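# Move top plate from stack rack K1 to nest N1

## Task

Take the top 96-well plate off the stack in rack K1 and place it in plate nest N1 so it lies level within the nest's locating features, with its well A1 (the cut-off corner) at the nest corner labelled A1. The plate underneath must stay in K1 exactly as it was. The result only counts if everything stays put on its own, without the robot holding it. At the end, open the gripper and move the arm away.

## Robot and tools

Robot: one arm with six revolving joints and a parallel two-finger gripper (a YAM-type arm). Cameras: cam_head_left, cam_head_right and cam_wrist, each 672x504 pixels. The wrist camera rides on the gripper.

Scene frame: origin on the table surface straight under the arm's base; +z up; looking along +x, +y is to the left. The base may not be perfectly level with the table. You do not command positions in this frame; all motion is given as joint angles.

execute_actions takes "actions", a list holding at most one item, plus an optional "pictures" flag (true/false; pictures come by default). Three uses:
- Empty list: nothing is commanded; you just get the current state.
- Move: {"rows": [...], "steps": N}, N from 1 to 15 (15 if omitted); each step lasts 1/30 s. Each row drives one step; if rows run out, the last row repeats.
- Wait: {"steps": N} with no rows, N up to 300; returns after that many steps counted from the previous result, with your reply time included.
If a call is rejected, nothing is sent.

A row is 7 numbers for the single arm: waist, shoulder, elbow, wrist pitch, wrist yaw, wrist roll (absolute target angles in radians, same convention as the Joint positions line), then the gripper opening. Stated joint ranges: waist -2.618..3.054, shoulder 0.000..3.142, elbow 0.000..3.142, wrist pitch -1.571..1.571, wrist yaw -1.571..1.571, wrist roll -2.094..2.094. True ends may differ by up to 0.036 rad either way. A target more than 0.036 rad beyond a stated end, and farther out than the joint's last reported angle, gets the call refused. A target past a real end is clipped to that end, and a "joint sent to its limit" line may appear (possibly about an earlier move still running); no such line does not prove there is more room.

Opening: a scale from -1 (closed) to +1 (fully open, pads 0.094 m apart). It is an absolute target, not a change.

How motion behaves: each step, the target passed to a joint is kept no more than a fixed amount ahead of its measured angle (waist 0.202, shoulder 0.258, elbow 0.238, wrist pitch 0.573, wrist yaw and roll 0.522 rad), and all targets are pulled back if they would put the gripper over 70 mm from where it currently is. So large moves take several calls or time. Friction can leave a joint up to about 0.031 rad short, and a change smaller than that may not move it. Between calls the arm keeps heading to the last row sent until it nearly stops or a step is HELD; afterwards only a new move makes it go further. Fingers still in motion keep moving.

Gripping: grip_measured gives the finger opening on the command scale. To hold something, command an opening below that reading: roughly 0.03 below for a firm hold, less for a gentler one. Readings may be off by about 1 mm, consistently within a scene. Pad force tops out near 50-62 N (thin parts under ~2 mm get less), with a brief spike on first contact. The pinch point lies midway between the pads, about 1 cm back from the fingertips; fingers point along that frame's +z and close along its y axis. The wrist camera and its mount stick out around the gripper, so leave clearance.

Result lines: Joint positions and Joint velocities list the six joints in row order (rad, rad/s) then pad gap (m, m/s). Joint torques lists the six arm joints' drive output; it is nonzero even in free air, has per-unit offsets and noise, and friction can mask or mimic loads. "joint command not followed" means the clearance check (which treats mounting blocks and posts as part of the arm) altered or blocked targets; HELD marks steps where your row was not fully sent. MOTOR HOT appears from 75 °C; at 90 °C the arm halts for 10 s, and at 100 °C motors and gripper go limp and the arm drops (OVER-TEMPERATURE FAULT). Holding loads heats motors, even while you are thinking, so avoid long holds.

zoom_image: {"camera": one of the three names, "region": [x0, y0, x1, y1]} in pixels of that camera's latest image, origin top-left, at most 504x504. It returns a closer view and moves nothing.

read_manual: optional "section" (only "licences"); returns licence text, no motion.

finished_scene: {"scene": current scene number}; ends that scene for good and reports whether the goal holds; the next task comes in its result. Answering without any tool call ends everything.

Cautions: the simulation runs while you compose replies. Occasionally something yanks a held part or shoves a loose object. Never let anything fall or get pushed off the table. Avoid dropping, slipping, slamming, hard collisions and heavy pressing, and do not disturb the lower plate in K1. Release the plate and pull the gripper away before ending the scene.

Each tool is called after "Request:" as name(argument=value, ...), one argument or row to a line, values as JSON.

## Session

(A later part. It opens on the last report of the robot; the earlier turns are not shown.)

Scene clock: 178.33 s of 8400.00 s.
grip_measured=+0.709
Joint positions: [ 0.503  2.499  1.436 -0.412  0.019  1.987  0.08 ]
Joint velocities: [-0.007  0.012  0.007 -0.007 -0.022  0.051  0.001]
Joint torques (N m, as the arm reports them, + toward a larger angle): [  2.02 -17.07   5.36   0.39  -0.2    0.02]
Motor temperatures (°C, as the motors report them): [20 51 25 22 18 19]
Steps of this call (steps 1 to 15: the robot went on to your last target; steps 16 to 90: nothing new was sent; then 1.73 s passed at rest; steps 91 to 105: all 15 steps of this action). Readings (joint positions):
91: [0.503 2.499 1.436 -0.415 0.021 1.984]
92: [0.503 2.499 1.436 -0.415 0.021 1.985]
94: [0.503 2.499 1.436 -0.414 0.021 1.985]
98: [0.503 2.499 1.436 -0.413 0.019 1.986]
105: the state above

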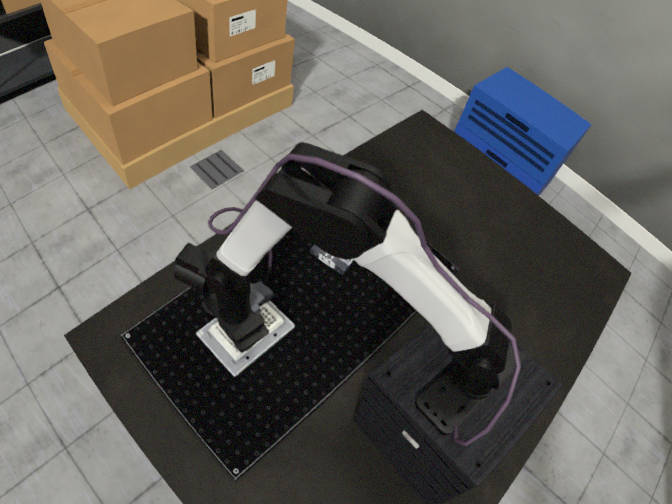

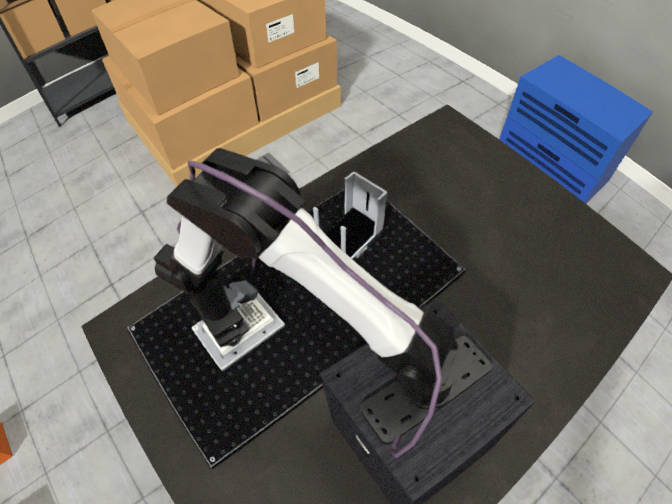

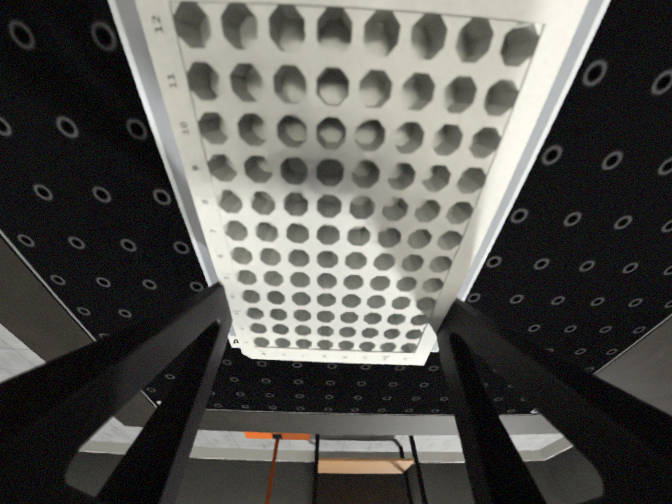

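Request:
execute_actions(
  actions=[
    {"rows":[[0.521,2.475,1.45,-0.400,0.010,1.997,0.665],[0.523,2.475,1.45,-0.399,0.010,1.997,0.665],[0.525,2.475,1.45,-0.399,0.010,1.997,0.665],[0.525,2.475,1.45,-0.399,0.010,1.997,0.665],[0.525,2.475,1.45,-0.399,0.010,1.997,0.665],[0.52,2.475,1.45,-0.399,0.010,1.997,0.665]],"steps":15},
  ],
)

Request:
zoom_image(
  camera="cam_head_left",
  region=[185,270,305,385],
)

Scene clock: 182.10 s of 8400.00 s.
grip_measured=+0.709
Joint positions: [ 0.51   2.499  1.436 -0.408  0.014  1.988  0.08 ]
Joint velocities: [-0.012 -0.012 -0.002 -0.066 -0.007  0.022  0.001]
Joint torques (N m, as the arm reports them, + toward a larger angle): [  1.64 -17.09   5.41   0.38  -0.05   0.  ]
Motor temperatures (°C, as the motors report them): [20 52 25 22 18 19]
Steps of this call (steps 1 to 15: the robot went on to your last target; steps 16 to 90: nothing new was sent; then 0.27 s passed at rest; steps 91 to 105: all 15 steps of this action). Readings (joint positions):
91: [0.503 2.499 1.436 -0.412 0.019 1.987]
92: [0.503 2.499 1.436 -0.412 0.019 1.987]
94: [0.505 2.499 1.436 -0.412 0.019 1.988]
98: [0.509 2.499 1.436 -0.409 0.016 1.988]
105: the state above

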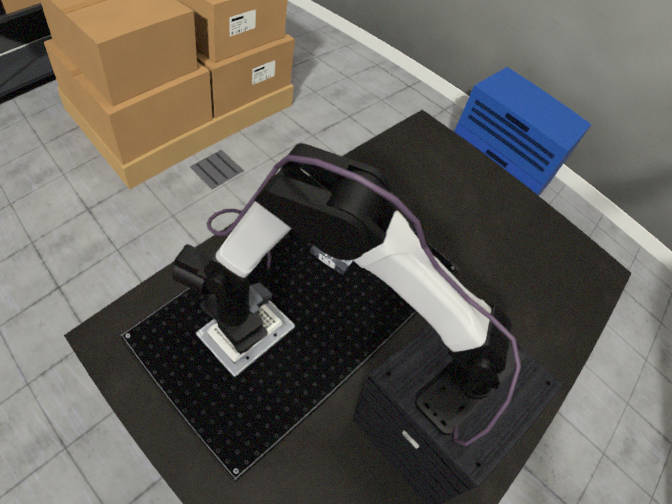

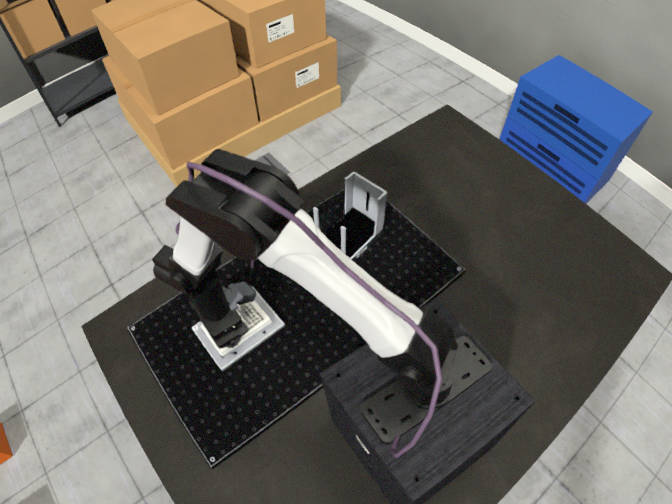

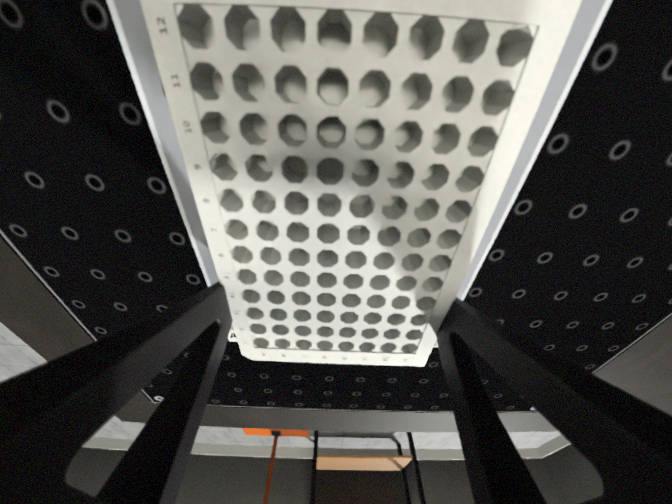

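Region (185, 270, 305, 385) of cam_head_left's 672x504 image, scaled by 4.200, with more detail than that image has; it fills the top 483 rows of this view, and the rest is white.

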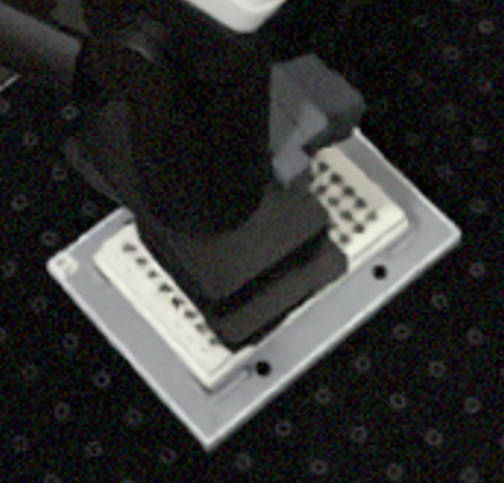

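Request:
execute_actions(
  actions=[
    {"rows":[[0.512,2.49,1.45,-0.402,0.016,1.999,0.665],[0.512,2.495,1.45,-0.402,0.021,1.999,0.665],[0.512,2.495,1.45,-0.402,0.025,1.999,0.665],[0.512,2.495,1.45,-0.402,0.028,1.999,0.665],[0.512,2.495,1.45,-0.402,0.030,1.999,0.665]],"steps":15},
  ],
)

Request:
zoom_image(
  camera="cam_head_left",
  region=[185,270,305,385],
)

Request:
zoom_image(
  camera="cam_head_right",
  region=[180,270,300,385],
)

Scene clock: 186.43 s of 8400.00 s.
grip_measured=+0.709
Joint positions: [ 0.51   2.499  1.436 -0.408  0.022  1.99   0.08 ]
Joint velocities: [ 0.007 -0.007 -0.007  0.007 -0.037 -0.139 -0.001]
Joint torques (N m, as the arm reports them, + toward a larger angle): [  1.08 -15.16   5.38   0.34   0.12   0.01]
Motor temperatures (°C, as the motors report them): [20 53 25 22 18 19]
Steps of this call (steps 1 to 15: the robot went on to your last target; steps 16 to 90: nothing new was sent; then 0.83 s passed at rest; steps 91 to 105: all 15 steps of this action). Readings (joint positions):
91: [0.510 2.499 1.436 -0.408 0.013 1.989]
92: [0.510 2.499 1.436 -0.408 0.013 1.989]
94: [0.510 2.499 1.436 -0.408 0.015 1.989]
98: [0.510 2.499 1.436 -0.408 0.020 1.990]
105: the state above

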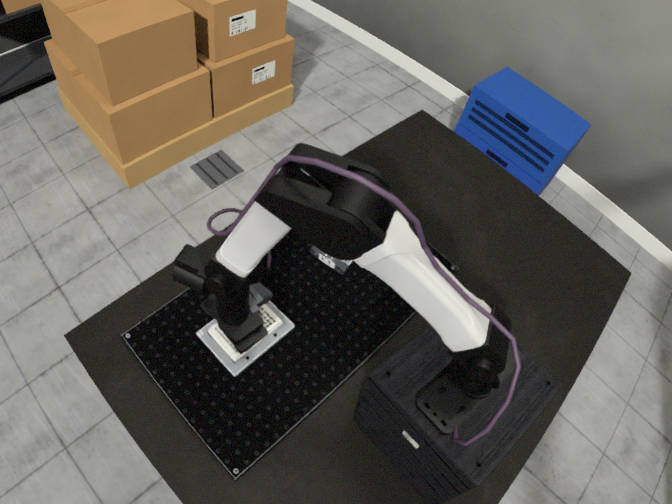

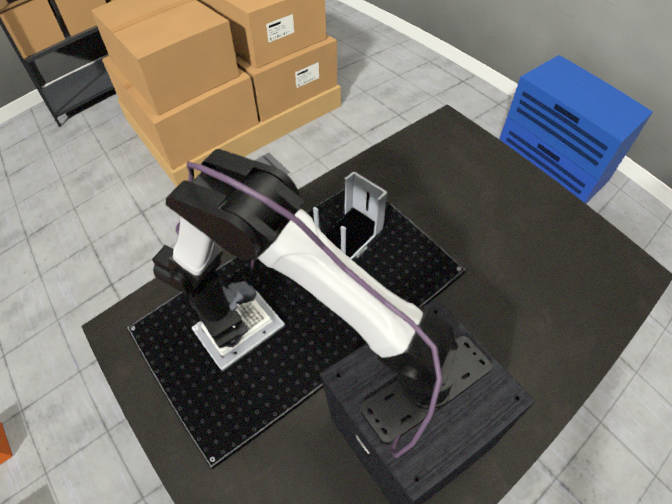

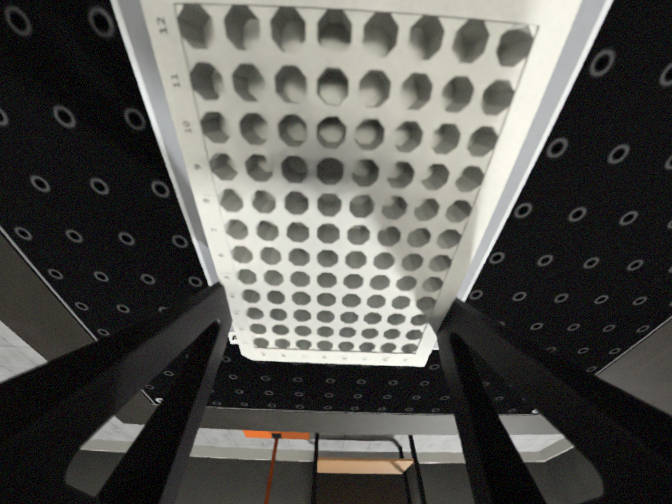

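Region (185, 270, 305, 385) of cam_head_left's 672x504 image, scaled by 4.200, with more detail than that image has; it fills the top 483 rows of this view, and the rest is white.

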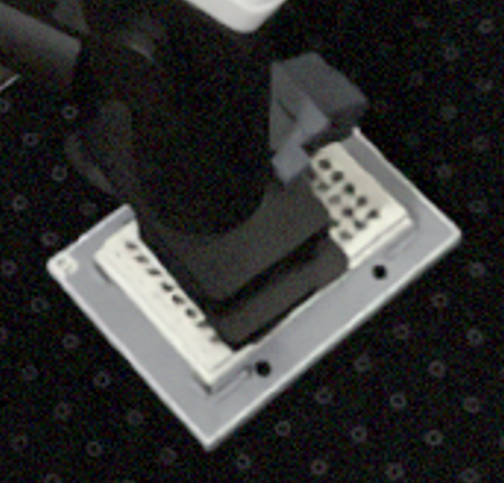

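Region (180, 270, 300, 385) of cam_head_right's 672x504 image, scaled by 4.200, with more detail than that image has; it fills the top 483 rows of this view, and the rest is white.

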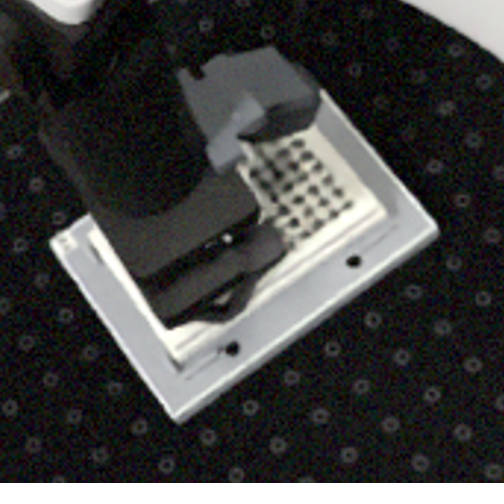

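Lower.

Request:
execute_actions(
  actions=[
    {"rows":[[0.512,2.502,1.45,-0.400,0.03,1.997,0.665],[0.512,2.507,1.45,-0.399,0.03,1.997,0.665],[0.512,2.510,1.45,-0.398,0.03,1.997,0.665],[0.512,2.512,1.45,-0.396,0.03,1.997,0.665],[0.512,2.513,1.45,-0.393,0.03,1.997,0.665],[0.512,2.514,1.45,-0.391,0.03,1.997,0.665],[0.512,2.514,1.45,-0.389,0.03,1.997,0.665]],"steps":15},
  ],
)

Request:
zoom_image(
  camera="cam_head_left",
  region=[185,270,305,385],
)

Request:
zoom_image(
  camera="cam_head_right",
  region=[180,270,300,385],
)

Scene clock: 192.43 s of 8400.00 s.
grip_measured=+0.709
Joint positions: [ 0.51   2.508  1.436 -0.399  0.023  1.99   0.08 ]
Joint velocities: [-0.002 -0.002  0.012  0.007 -0.022 -0.007 -0.   ]
Joint torques (N m, as the arm reports them, + toward a larger angle): [  1.04 -14.19   5.36   0.39   0.13   0.  ]
Motor temperatures (°C, as the motors report them): [20 52 25 22 18 19]
Steps of this call (steps 1 to 15: the robot went on to your last target; steps 16 to 90: nothing new was sent; then 2.50 s passed at rest; steps 91 to 105: all 15 steps of this action). Readings (joint positions):
91: [0.510 2.499 1.436 -0.408 0.022 1.990]
92: [0.510 2.499 1.436 -0.408 0.022 1.990]
94: [0.510 2.500 1.436 -0.408 0.022 1.990]
98: [0.510 2.507 1.436 -0.401 0.023 1.990]
105: the state above

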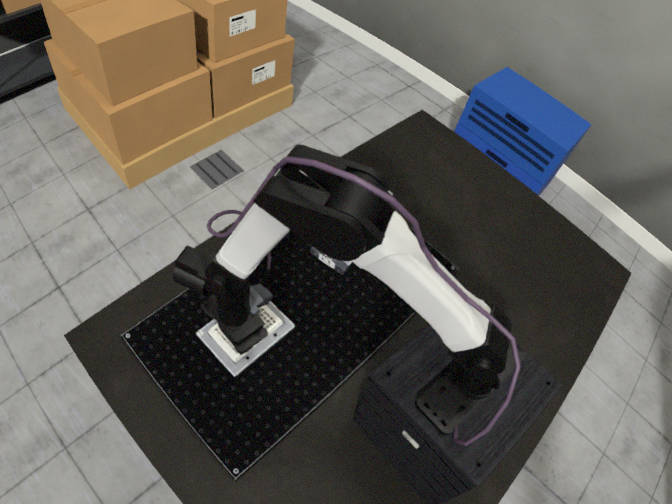

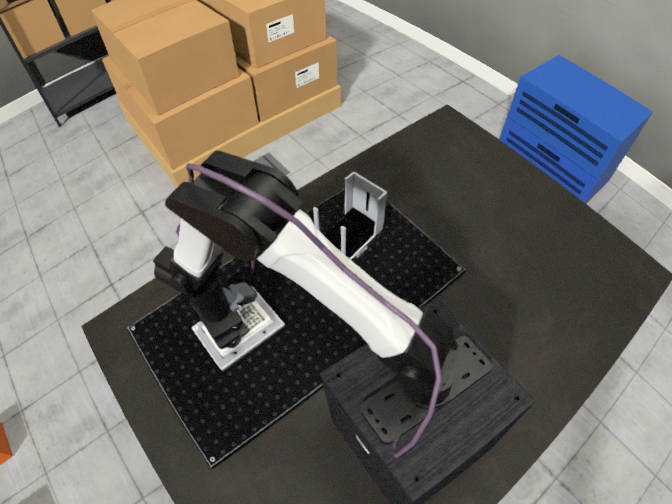

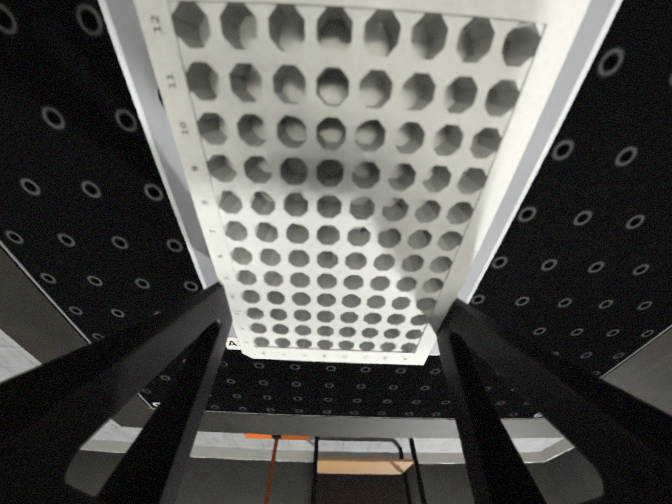

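Region (185, 270, 305, 385) of cam_head_left's 672x504 image, scaled by 4.200, with more detail than that image has; it fills the top 483 rows of this view, and the rest is white.

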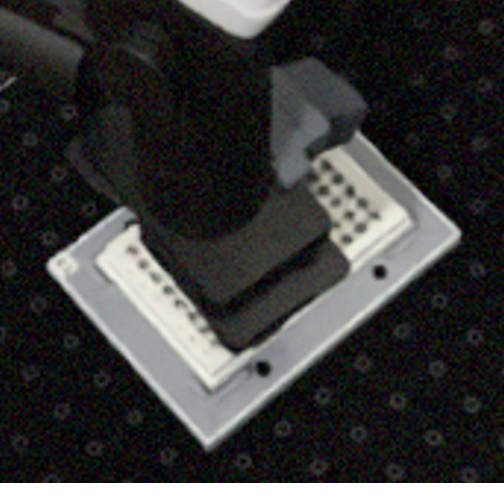

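Region (180, 270, 300, 385) of cam_head_right's 672x504 image, scaled by 4.200, with more detail than that image has; it fills the top 483 rows of this view, and the rest is white.

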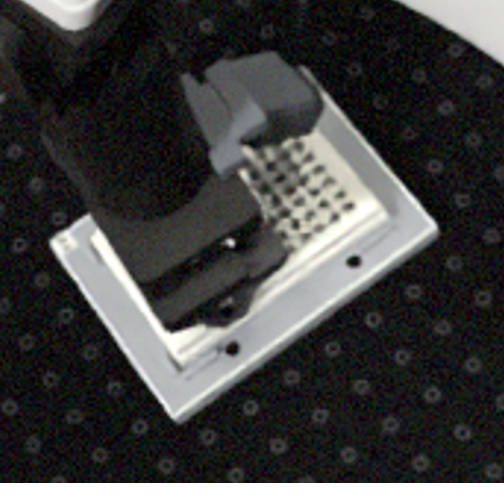

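Request:
execute_actions(
  actions=[
    {"rows":[[0.512,2.514,1.45,-0.387,0.024,1.995,0.665],[0.512,2.514,1.45,-0.385,0.02,1.993,0.665],[0.512,2.516,1.45,-0.384,0.018,1.993,0.665],[0.512,2.518,1.45,-0.383,0.018,1.993,0.665],[0.512,2.520,1.45,-0.382,0.018,1.993,0.665],[0.512,2.522,1.45,-0.381,0.018,1.993,0.665],[0.512,2.524,1.45,-0.379,0.018,1.993,0.665]],"steps":15},
  ],
)

Request:
zoom_image(
  camera="cam_head_left",
  region=[185,270,305,385],
)

Request:
zoom_image(
  camera="cam_head_right",
  region=[180,270,300,385],
)

Scene clock: 199.03 s of 8400.00 s.
grip_measured=+0.709
Joint positions: [ 0.51   2.514  1.436 -0.392  0.02   1.99   0.08 ]
Joint velocities: [ 0.002 -0.017 -0.012  0.022 -0.022 -0.081 -0.   ]
Joint torques (N m, as the arm reports them, + toward a larger angle): [  1.05 -13.86   5.34   0.45  -0.01  -0.05]
Motor temperatures (°C, as the motors report them): [20 52 25 22 18 19]
Steps of this call (steps 1 to 15: the robot went on to your last target; steps 16 to 90: nothing new was sent; then 3.10 s passed at rest; steps 91 to 105: all 15 steps of this action). Readings (joint positions):
91: [0.510 2.508 1.436 -0.399 0.022 1.990]
92: [0.510 2.508 1.436 -0.398 0.022 1.990]
94: [0.510 2.508 1.436 -0.398 0.021 1.990]
98: [0.510 2.511 1.436 -0.396 0.021 1.990]
105: the state above

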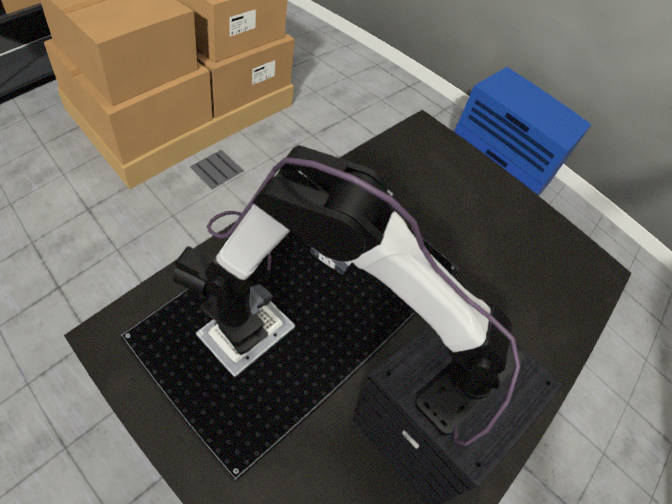

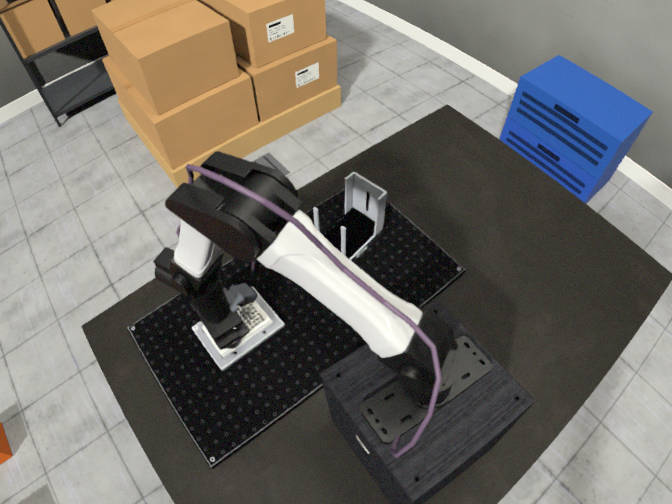

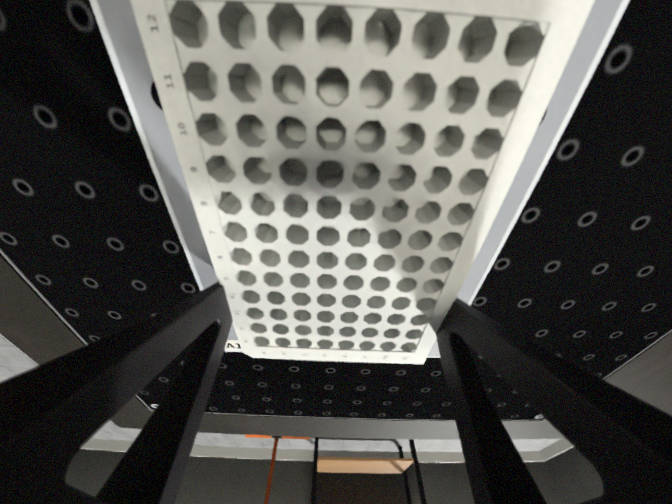

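Region (185, 270, 305, 385) of cam_head_left's 672x504 image, scaled by 4.200, with more detail than that image has; it fills the top 483 rows of this view, and the rest is white.

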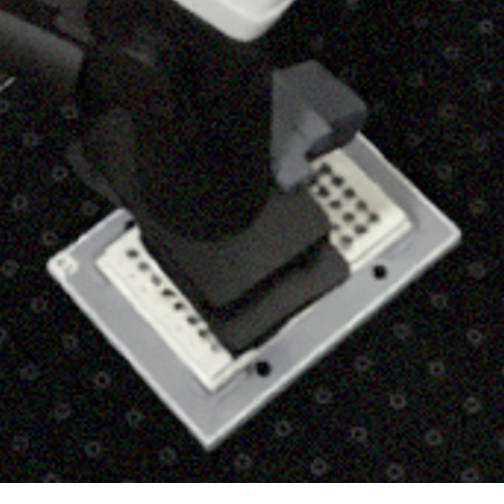

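Region (180, 270, 300, 385) of cam_head_right's 672x504 image, scaled by 4.200, with more detail than that image has; it fills the top 483 rows of this view, and the rest is white.

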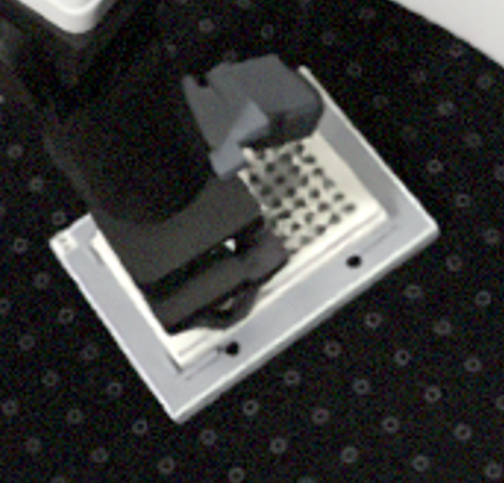

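Request:
execute_actions(
  actions=[
    {"rows":[[0.512,2.52,1.45,-0.376,0.022,1.99,0.665],[0.512,2.52,1.45,-0.373,0.022,1.99,0.665],[0.512,2.52,1.45,-0.370,0.022,1.99,0.665],[0.512,2.523,1.45,-0.368,0.022,1.99,0.665],[0.512,2.526,1.45,-0.368,0.022,1.99,0.665],[0.512,2.529,1.45,-0.368,0.022,1.99,0.665],[0.512,2.532,1.45,-0.368,0.022,1.99,0.665]],"steps":15},
  ],
)

Request:
zoom_image(
  camera="cam_head_left",
  region=[185,270,305,385],
)

Scene clock: 203.90 s of 8400.00 s.
grip_measured=+0.709
Joint positions: [ 0.51   2.514  1.436 -0.392  0.02   1.99   0.08 ]
Joint velocities: [ 0.012 -0.012 -0.017 -0.007 -0.022  0.007 -0.001]
Joint torques (N m, as the arm reports them, + toward a larger angle): [  1.07 -12.98   5.29   0.56   0.04  -0.08]
Motor temperatures (°C, as the motors report them): [20 52 25 22 18 19]
Steps of this call (steps 1 to 15: the robot went on to your last target; steps 16 to 90: nothing new was sent; then 1.37 s passed at rest; steps 91 to 105: all 15 steps of this action). Readings (joint positions):
91: [0.510 2.514 1.436 -0.392 0.020 1.990]
92: [0.510 2.514 1.436 -0.392 0.020 1.990]
94: [0.510 2.514 1.436 -0.392 0.020 1.990]
98: [0.510 2.514 1.436 -0.392 0.020 1.990]
105: the state above

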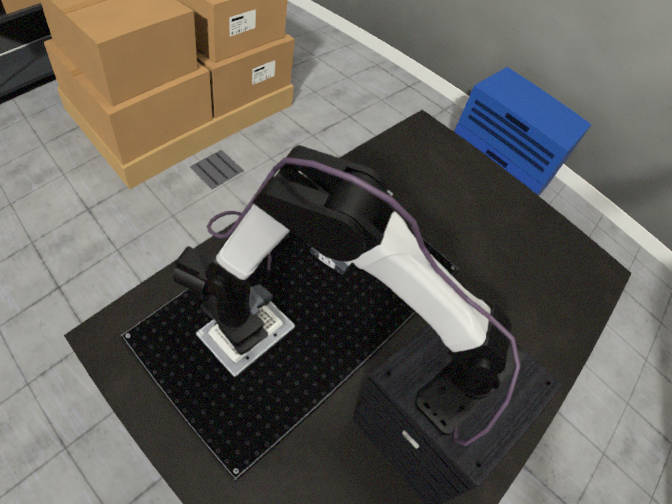

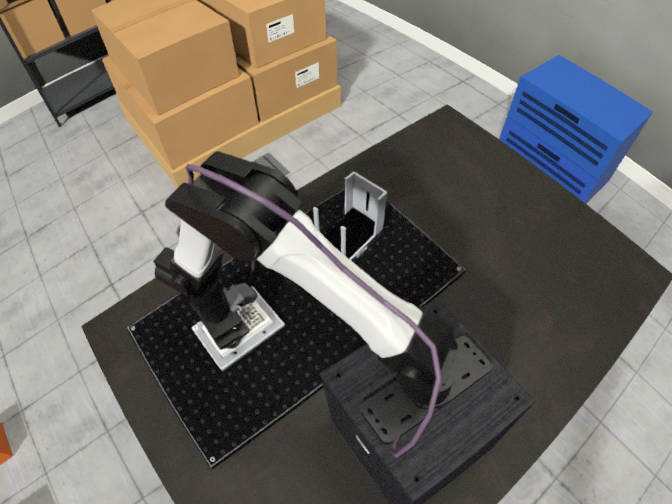

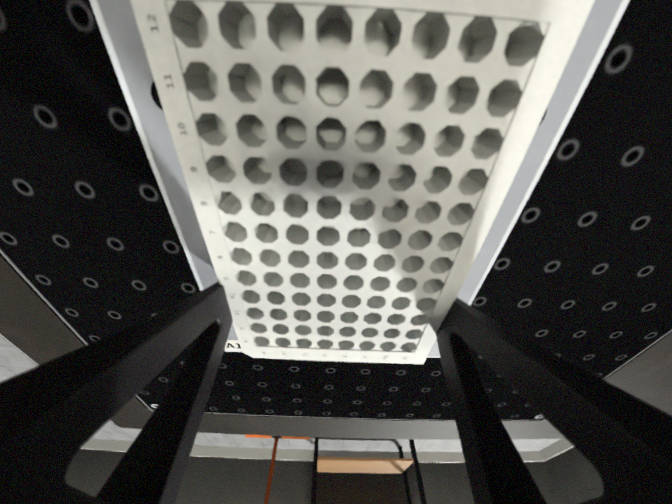

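Region (185, 270, 305, 385) of cam_head_left's 672x504 image, scaled by 4.200, with more detail than that image has; it fills the top 483 rows of this view, and the rest is white.

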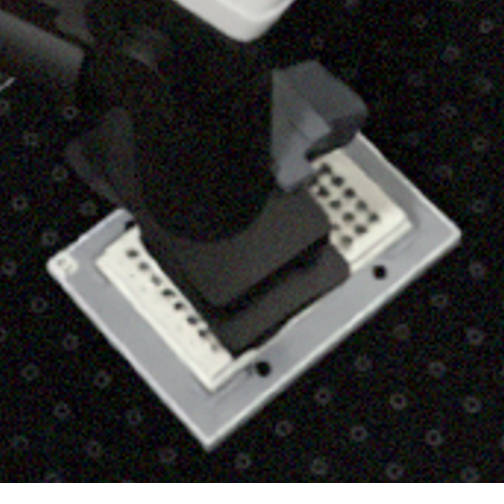

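Seated. Release and lift.

Request:
execute_actions(
  actions=[
    {"rows":[[0.512,2.52,1.45,-0.38,0.02,1.99,0.665],[0.512,2.51,1.45,-0.39,0.02,1.99,0.665],[0.512,2.51,1.45,-0.392,0.02,1.99,0.68],[0.512,2.51,1.45,-0.392,0.02,1.99,0.69],[0.512,2.51,1.45,-0.392,0.02,1.99,0.71],[0.512,2.51,1.45,-0.392,0.02,1.99,0.73],[0.512,2.51,1.45,-0.392,0.02,1.99,0.75],[0.512,2.51,1.45,-0.392,0.02,1.99,0.78],[0.512,2.51,1.45,-0.392,0.02,1.99,0.83],[0.512,2.51,1.45,-0.392,0.02,1.99,0.9],[0.512,2.51,1.45,-0.392,0.02,1.99,1]],"steps":15},
  ],
)

Request:
execute_actions(
  actions=[
    {"rows":[[0.512,2.495,1.45,-0.396,0.02,1.99,1],[0.512,2.485,1.45,-0.402,0.02,1.99,1],[0.512,2.477,1.45,-0.412,0.02,1.99,1],[0.512,2.469,1.45,-0.422,0.02,1.99,1],[0.512,2.46,1.45,-0.433,0.02,1.99,1],[0.512,2.45,1.45,-0.445,0.02,1.99,1],[0.512,2.44,1.45,-0.457,0.02,1.99,1],[0.512,2.43,1.45,-0.469,0.02,1.99,1],[0.512,2.418,1.45,-0.483,0.02,1.99,1],[0.512,2.405,1.45,-0.498,0.02,1.99,1],[0.512,2.39,1.45,-0.516,0.02,1.99,1],[0.512,2.375,1.45,-0.533,0.02,1.99,1],[0.512,2.36,1.45,-0.55,0.02,1.99,1],[0.512,2.34,1.45,-0.57,0.02,1.99,1],[0.512,2.32,1.45,-0.59,0.02,1.99,1]],"steps":15},
  ],
  pictures=false,
)

Request:
execute_actions(
  actions=[
    {"rows":[[0.512,2.30,1.45,-0.61,0.02,1.99,1],[0.512,2.28,1.45,-0.63,0.02,1.99,1],[0.512,2.26,1.45,-0.65,0.02,1.99,1],[0.512,2.24,1.45,-0.67,0.02,1.99,1],[0.512,2.22,1.45,-0.69,0.02,1.99,1],[0.512,2.20,1.45,-0.71,0.02,1.99,1],[0.512,2.18,1.45,-0.73,0.02,1.99,1],[0.512,2.16,1.45,-0.75,0.02,1.99,1],[0.512,2.14,1.45,-0.77,0.02,1.99,1],[0.512,2.125,1.45,-0.785,0.02,1.99,1],[0.512,2.11,1.45,-0.80,0.02,1.99,1],[0.512,2.10,1.45,-0.81,0.02,1.99,1],[0.512,2.095,1.45,-0.815,0.02,1.99,1]],"steps":15},
  ],
  pictures=false,
)

Request:
execute_actions(
  actions=[
    {"steps":10},
  ],
)

Request:
zoom_image(
  camera="cam_head_left",
  region=[185,270,305,385],
)

Request:
zoom_image(
  camera="cam_head_right",
  region=[180,270,300,385],
)

Scene clock: 214.70 s of 8400.00 s.
grip_measured=+1.000
Joint positions: [ 0.51   2.514  1.436 -0.393  0.019  1.99   0.094]
Joint velocities: [-0.012 -0.007 -0.017 -0.037  0.007  0.066  0.   ]
Joint torques (N m, as the arm reports them, + toward a larger angle): [  1.04 -15.31   5.28   0.3    0.01  -0.08]
Motor temperatures (°C, as the motors report them): [20 50 25 22 18 19]
Steps of this call (steps 1 to 15: the robot went on to your last target; steps 16 to 90: nothing new was sent; then 7.30 s passed at rest; steps 91 to 105: all 15 steps of this action). Readings (joint positions):
91: [0.510 2.514 1.436 -0.392 0.020 1.990]
92: [0.510 2.514 1.436 -0.392 0.020 1.990]
94: [0.510 2.514 1.436 -0.392 0.020 1.990]
98: [0.510 2.514 1.436 -0.392 0.020 1.990]
105: the state above

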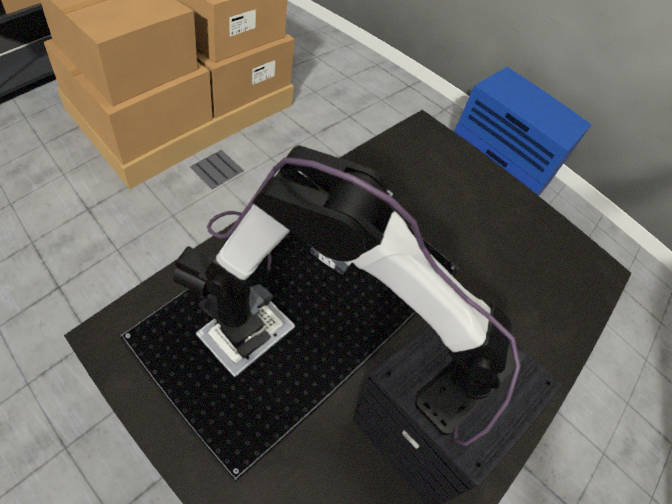

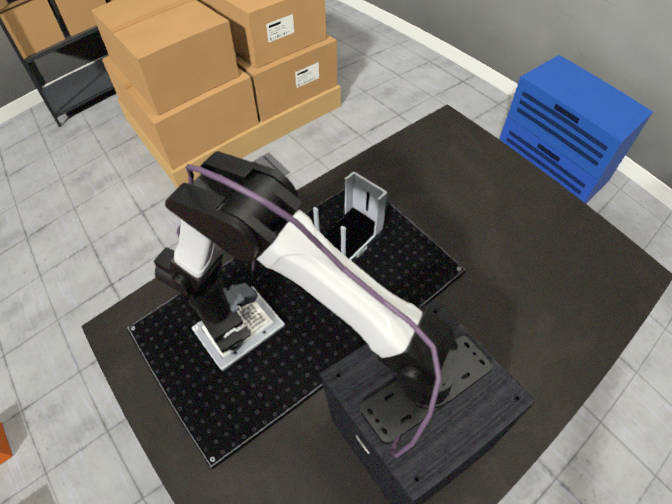

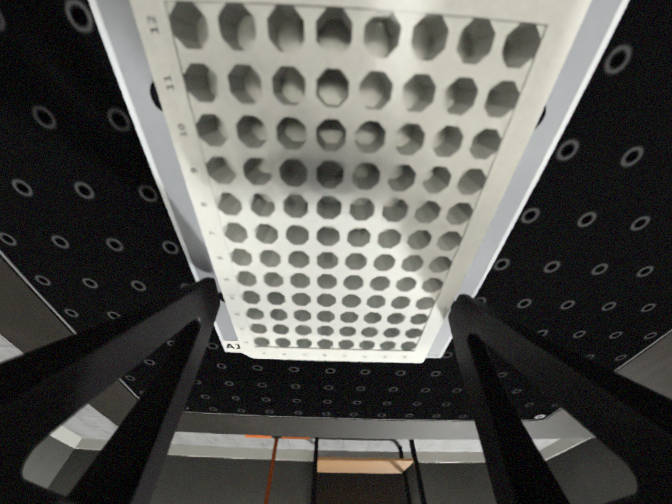

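Scene clock: 215.20 s of 8400.00 s.
grip_measured=+1.000
Joint positions: [ 0.51   2.377  1.436 -0.516  0.019  1.99   0.094]
Joint velocities: [ 0.017 -0.486  0.002 -0.505  0.051  0.022  0.   ]
Joint torques (N m, as the arm reports them, + toward a larger angle): [  1.06 -17.34   6.02   0.25   0.01  -0.07]
Motor temperatures (°C, as the motors report them): [20 51 25 22 18 19]
Steps of this call (steps 1 to 15: all 15 steps of this action). Readings (joint positions):
1: [0.510 2.514 1.436 -0.393 0.019 1.990]
2: [0.510 2.514 1.436 -0.393 0.019 1.990]
4: [0.510 2.510 1.436 -0.400 0.019 1.990]
8: [0.510 2.478 1.436 -0.430 0.019 1.990]
15: the state above

Scene clock: 215.70 s of 8400.00 s.
grip_measured=+1.000
Joint positions: [ 0.51   2.108  1.436 -0.768  0.019  1.99   0.094]
Joint velocities: [-0.012 -0.154 -0.017 -0.168  0.007  0.051  0.   ]
Joint torques (N m, as the arm reports them, + toward a larger angle): [  1.01 -13.92   6.92   0.17   0.02  -0.08]
Motor temperatures (°C, as the motors report them): [20 51 25 22 18 19]
Steps of this call (steps 1 to 15: all 15 steps of this action). Readings (joint positions):
1: [0.510 2.359 1.436 -0.533 0.019 1.990]
2: [0.510 2.340 1.436 -0.550 0.019 1.990]
4: [0.510 2.299 1.436 -0.586 0.019 1.990]
8: [0.510 2.215 1.436 -0.660 0.019 1.990]
15: the state above

Scene clock: 216.03 s of 8400.00 s.
grip_measured=+1.000
Joint positions: [ 0.51   2.105  1.436 -0.804  0.019  1.99   0.094]
Joint velocities: [-0.007  0.027 -0.002 -0.051  0.066 -0.007  0.   ]
Joint torques (N m, as the arm reports them, + toward a larger angle): [  1.02 -14.62   6.96   0.15   0.02  -0.06]
Motor temperatures (°C, as the motors report them): [20 51 25 22 18 19]
Steps of this call (steps 1 to 10: the robot went on to your last target). Readings (joint positions):
1: [0.510 2.105 1.436 -0.775 0.019 1.990]
2: [0.510 2.105 1.436 -0.781 0.019 1.990]
4: [0.510 2.105 1.436 -0.793 0.019 1.990]
8: [0.510 2.105 1.436 -0.802 0.019 1.990]
10: the state above

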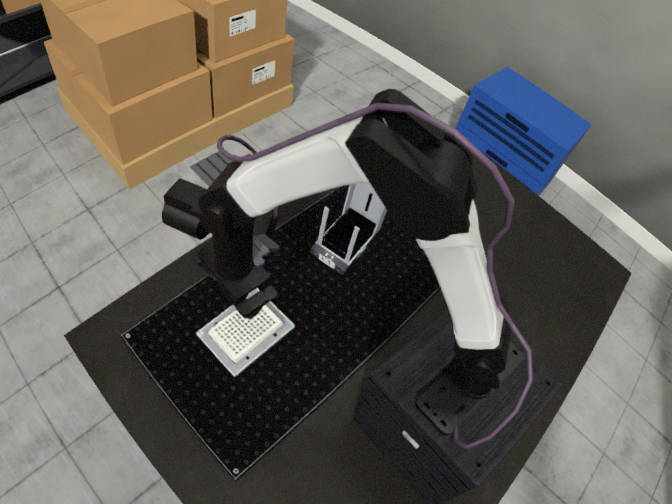

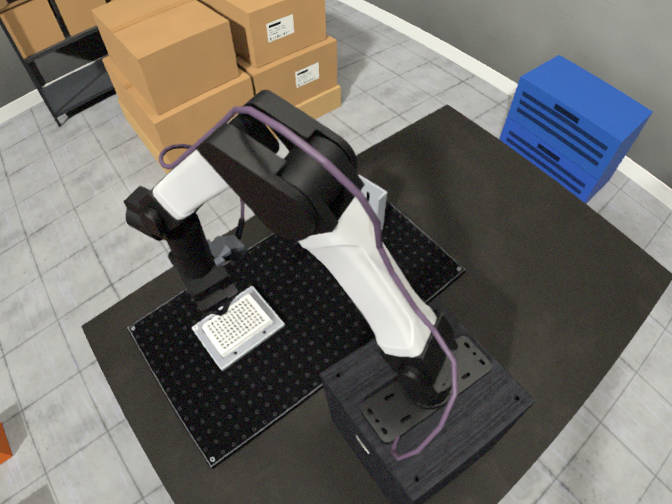

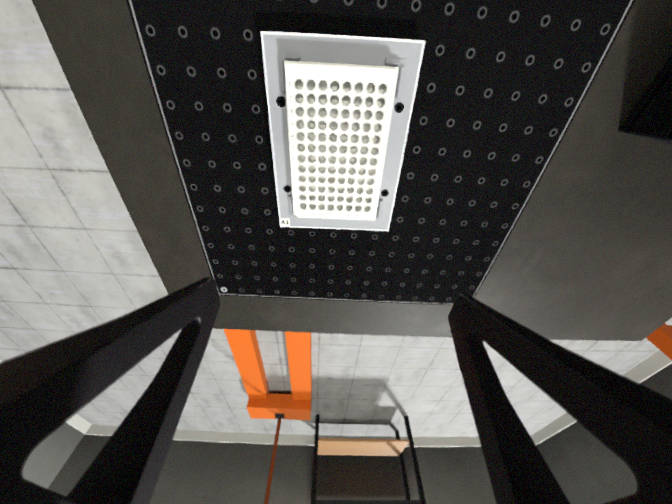

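Region (185, 270, 305, 385) of cam_head_left's 672x504 image, scaled by 4.200, with more detail than that image has; it fills the top 483 rows of this view, and the rest is white.

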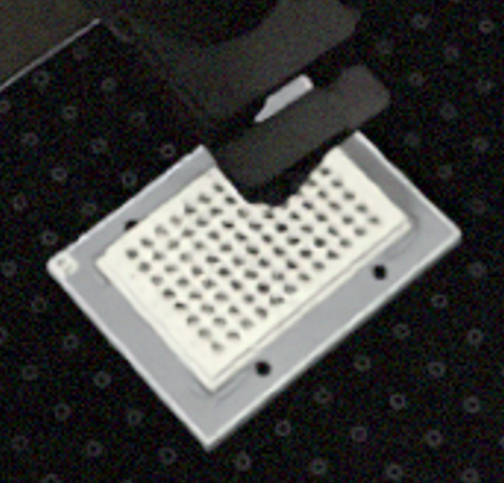

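Region (180, 270, 300, 385) of cam_head_right's 672x504 image, scaled by 4.200, with more detail than that image has; it fills the top 483 rows of this view, and the rest is white.

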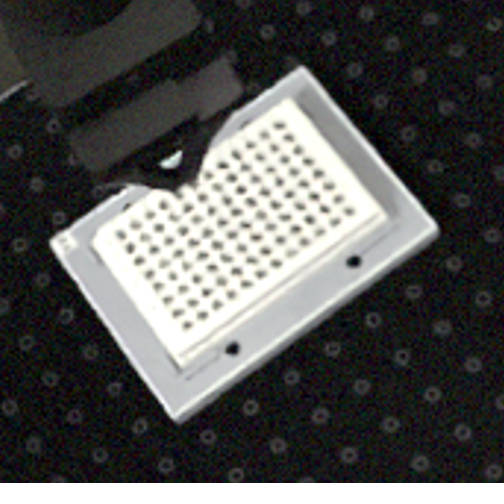

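Request:
finished_scene(
  scene=2,
)

The scene is finished: the task was done.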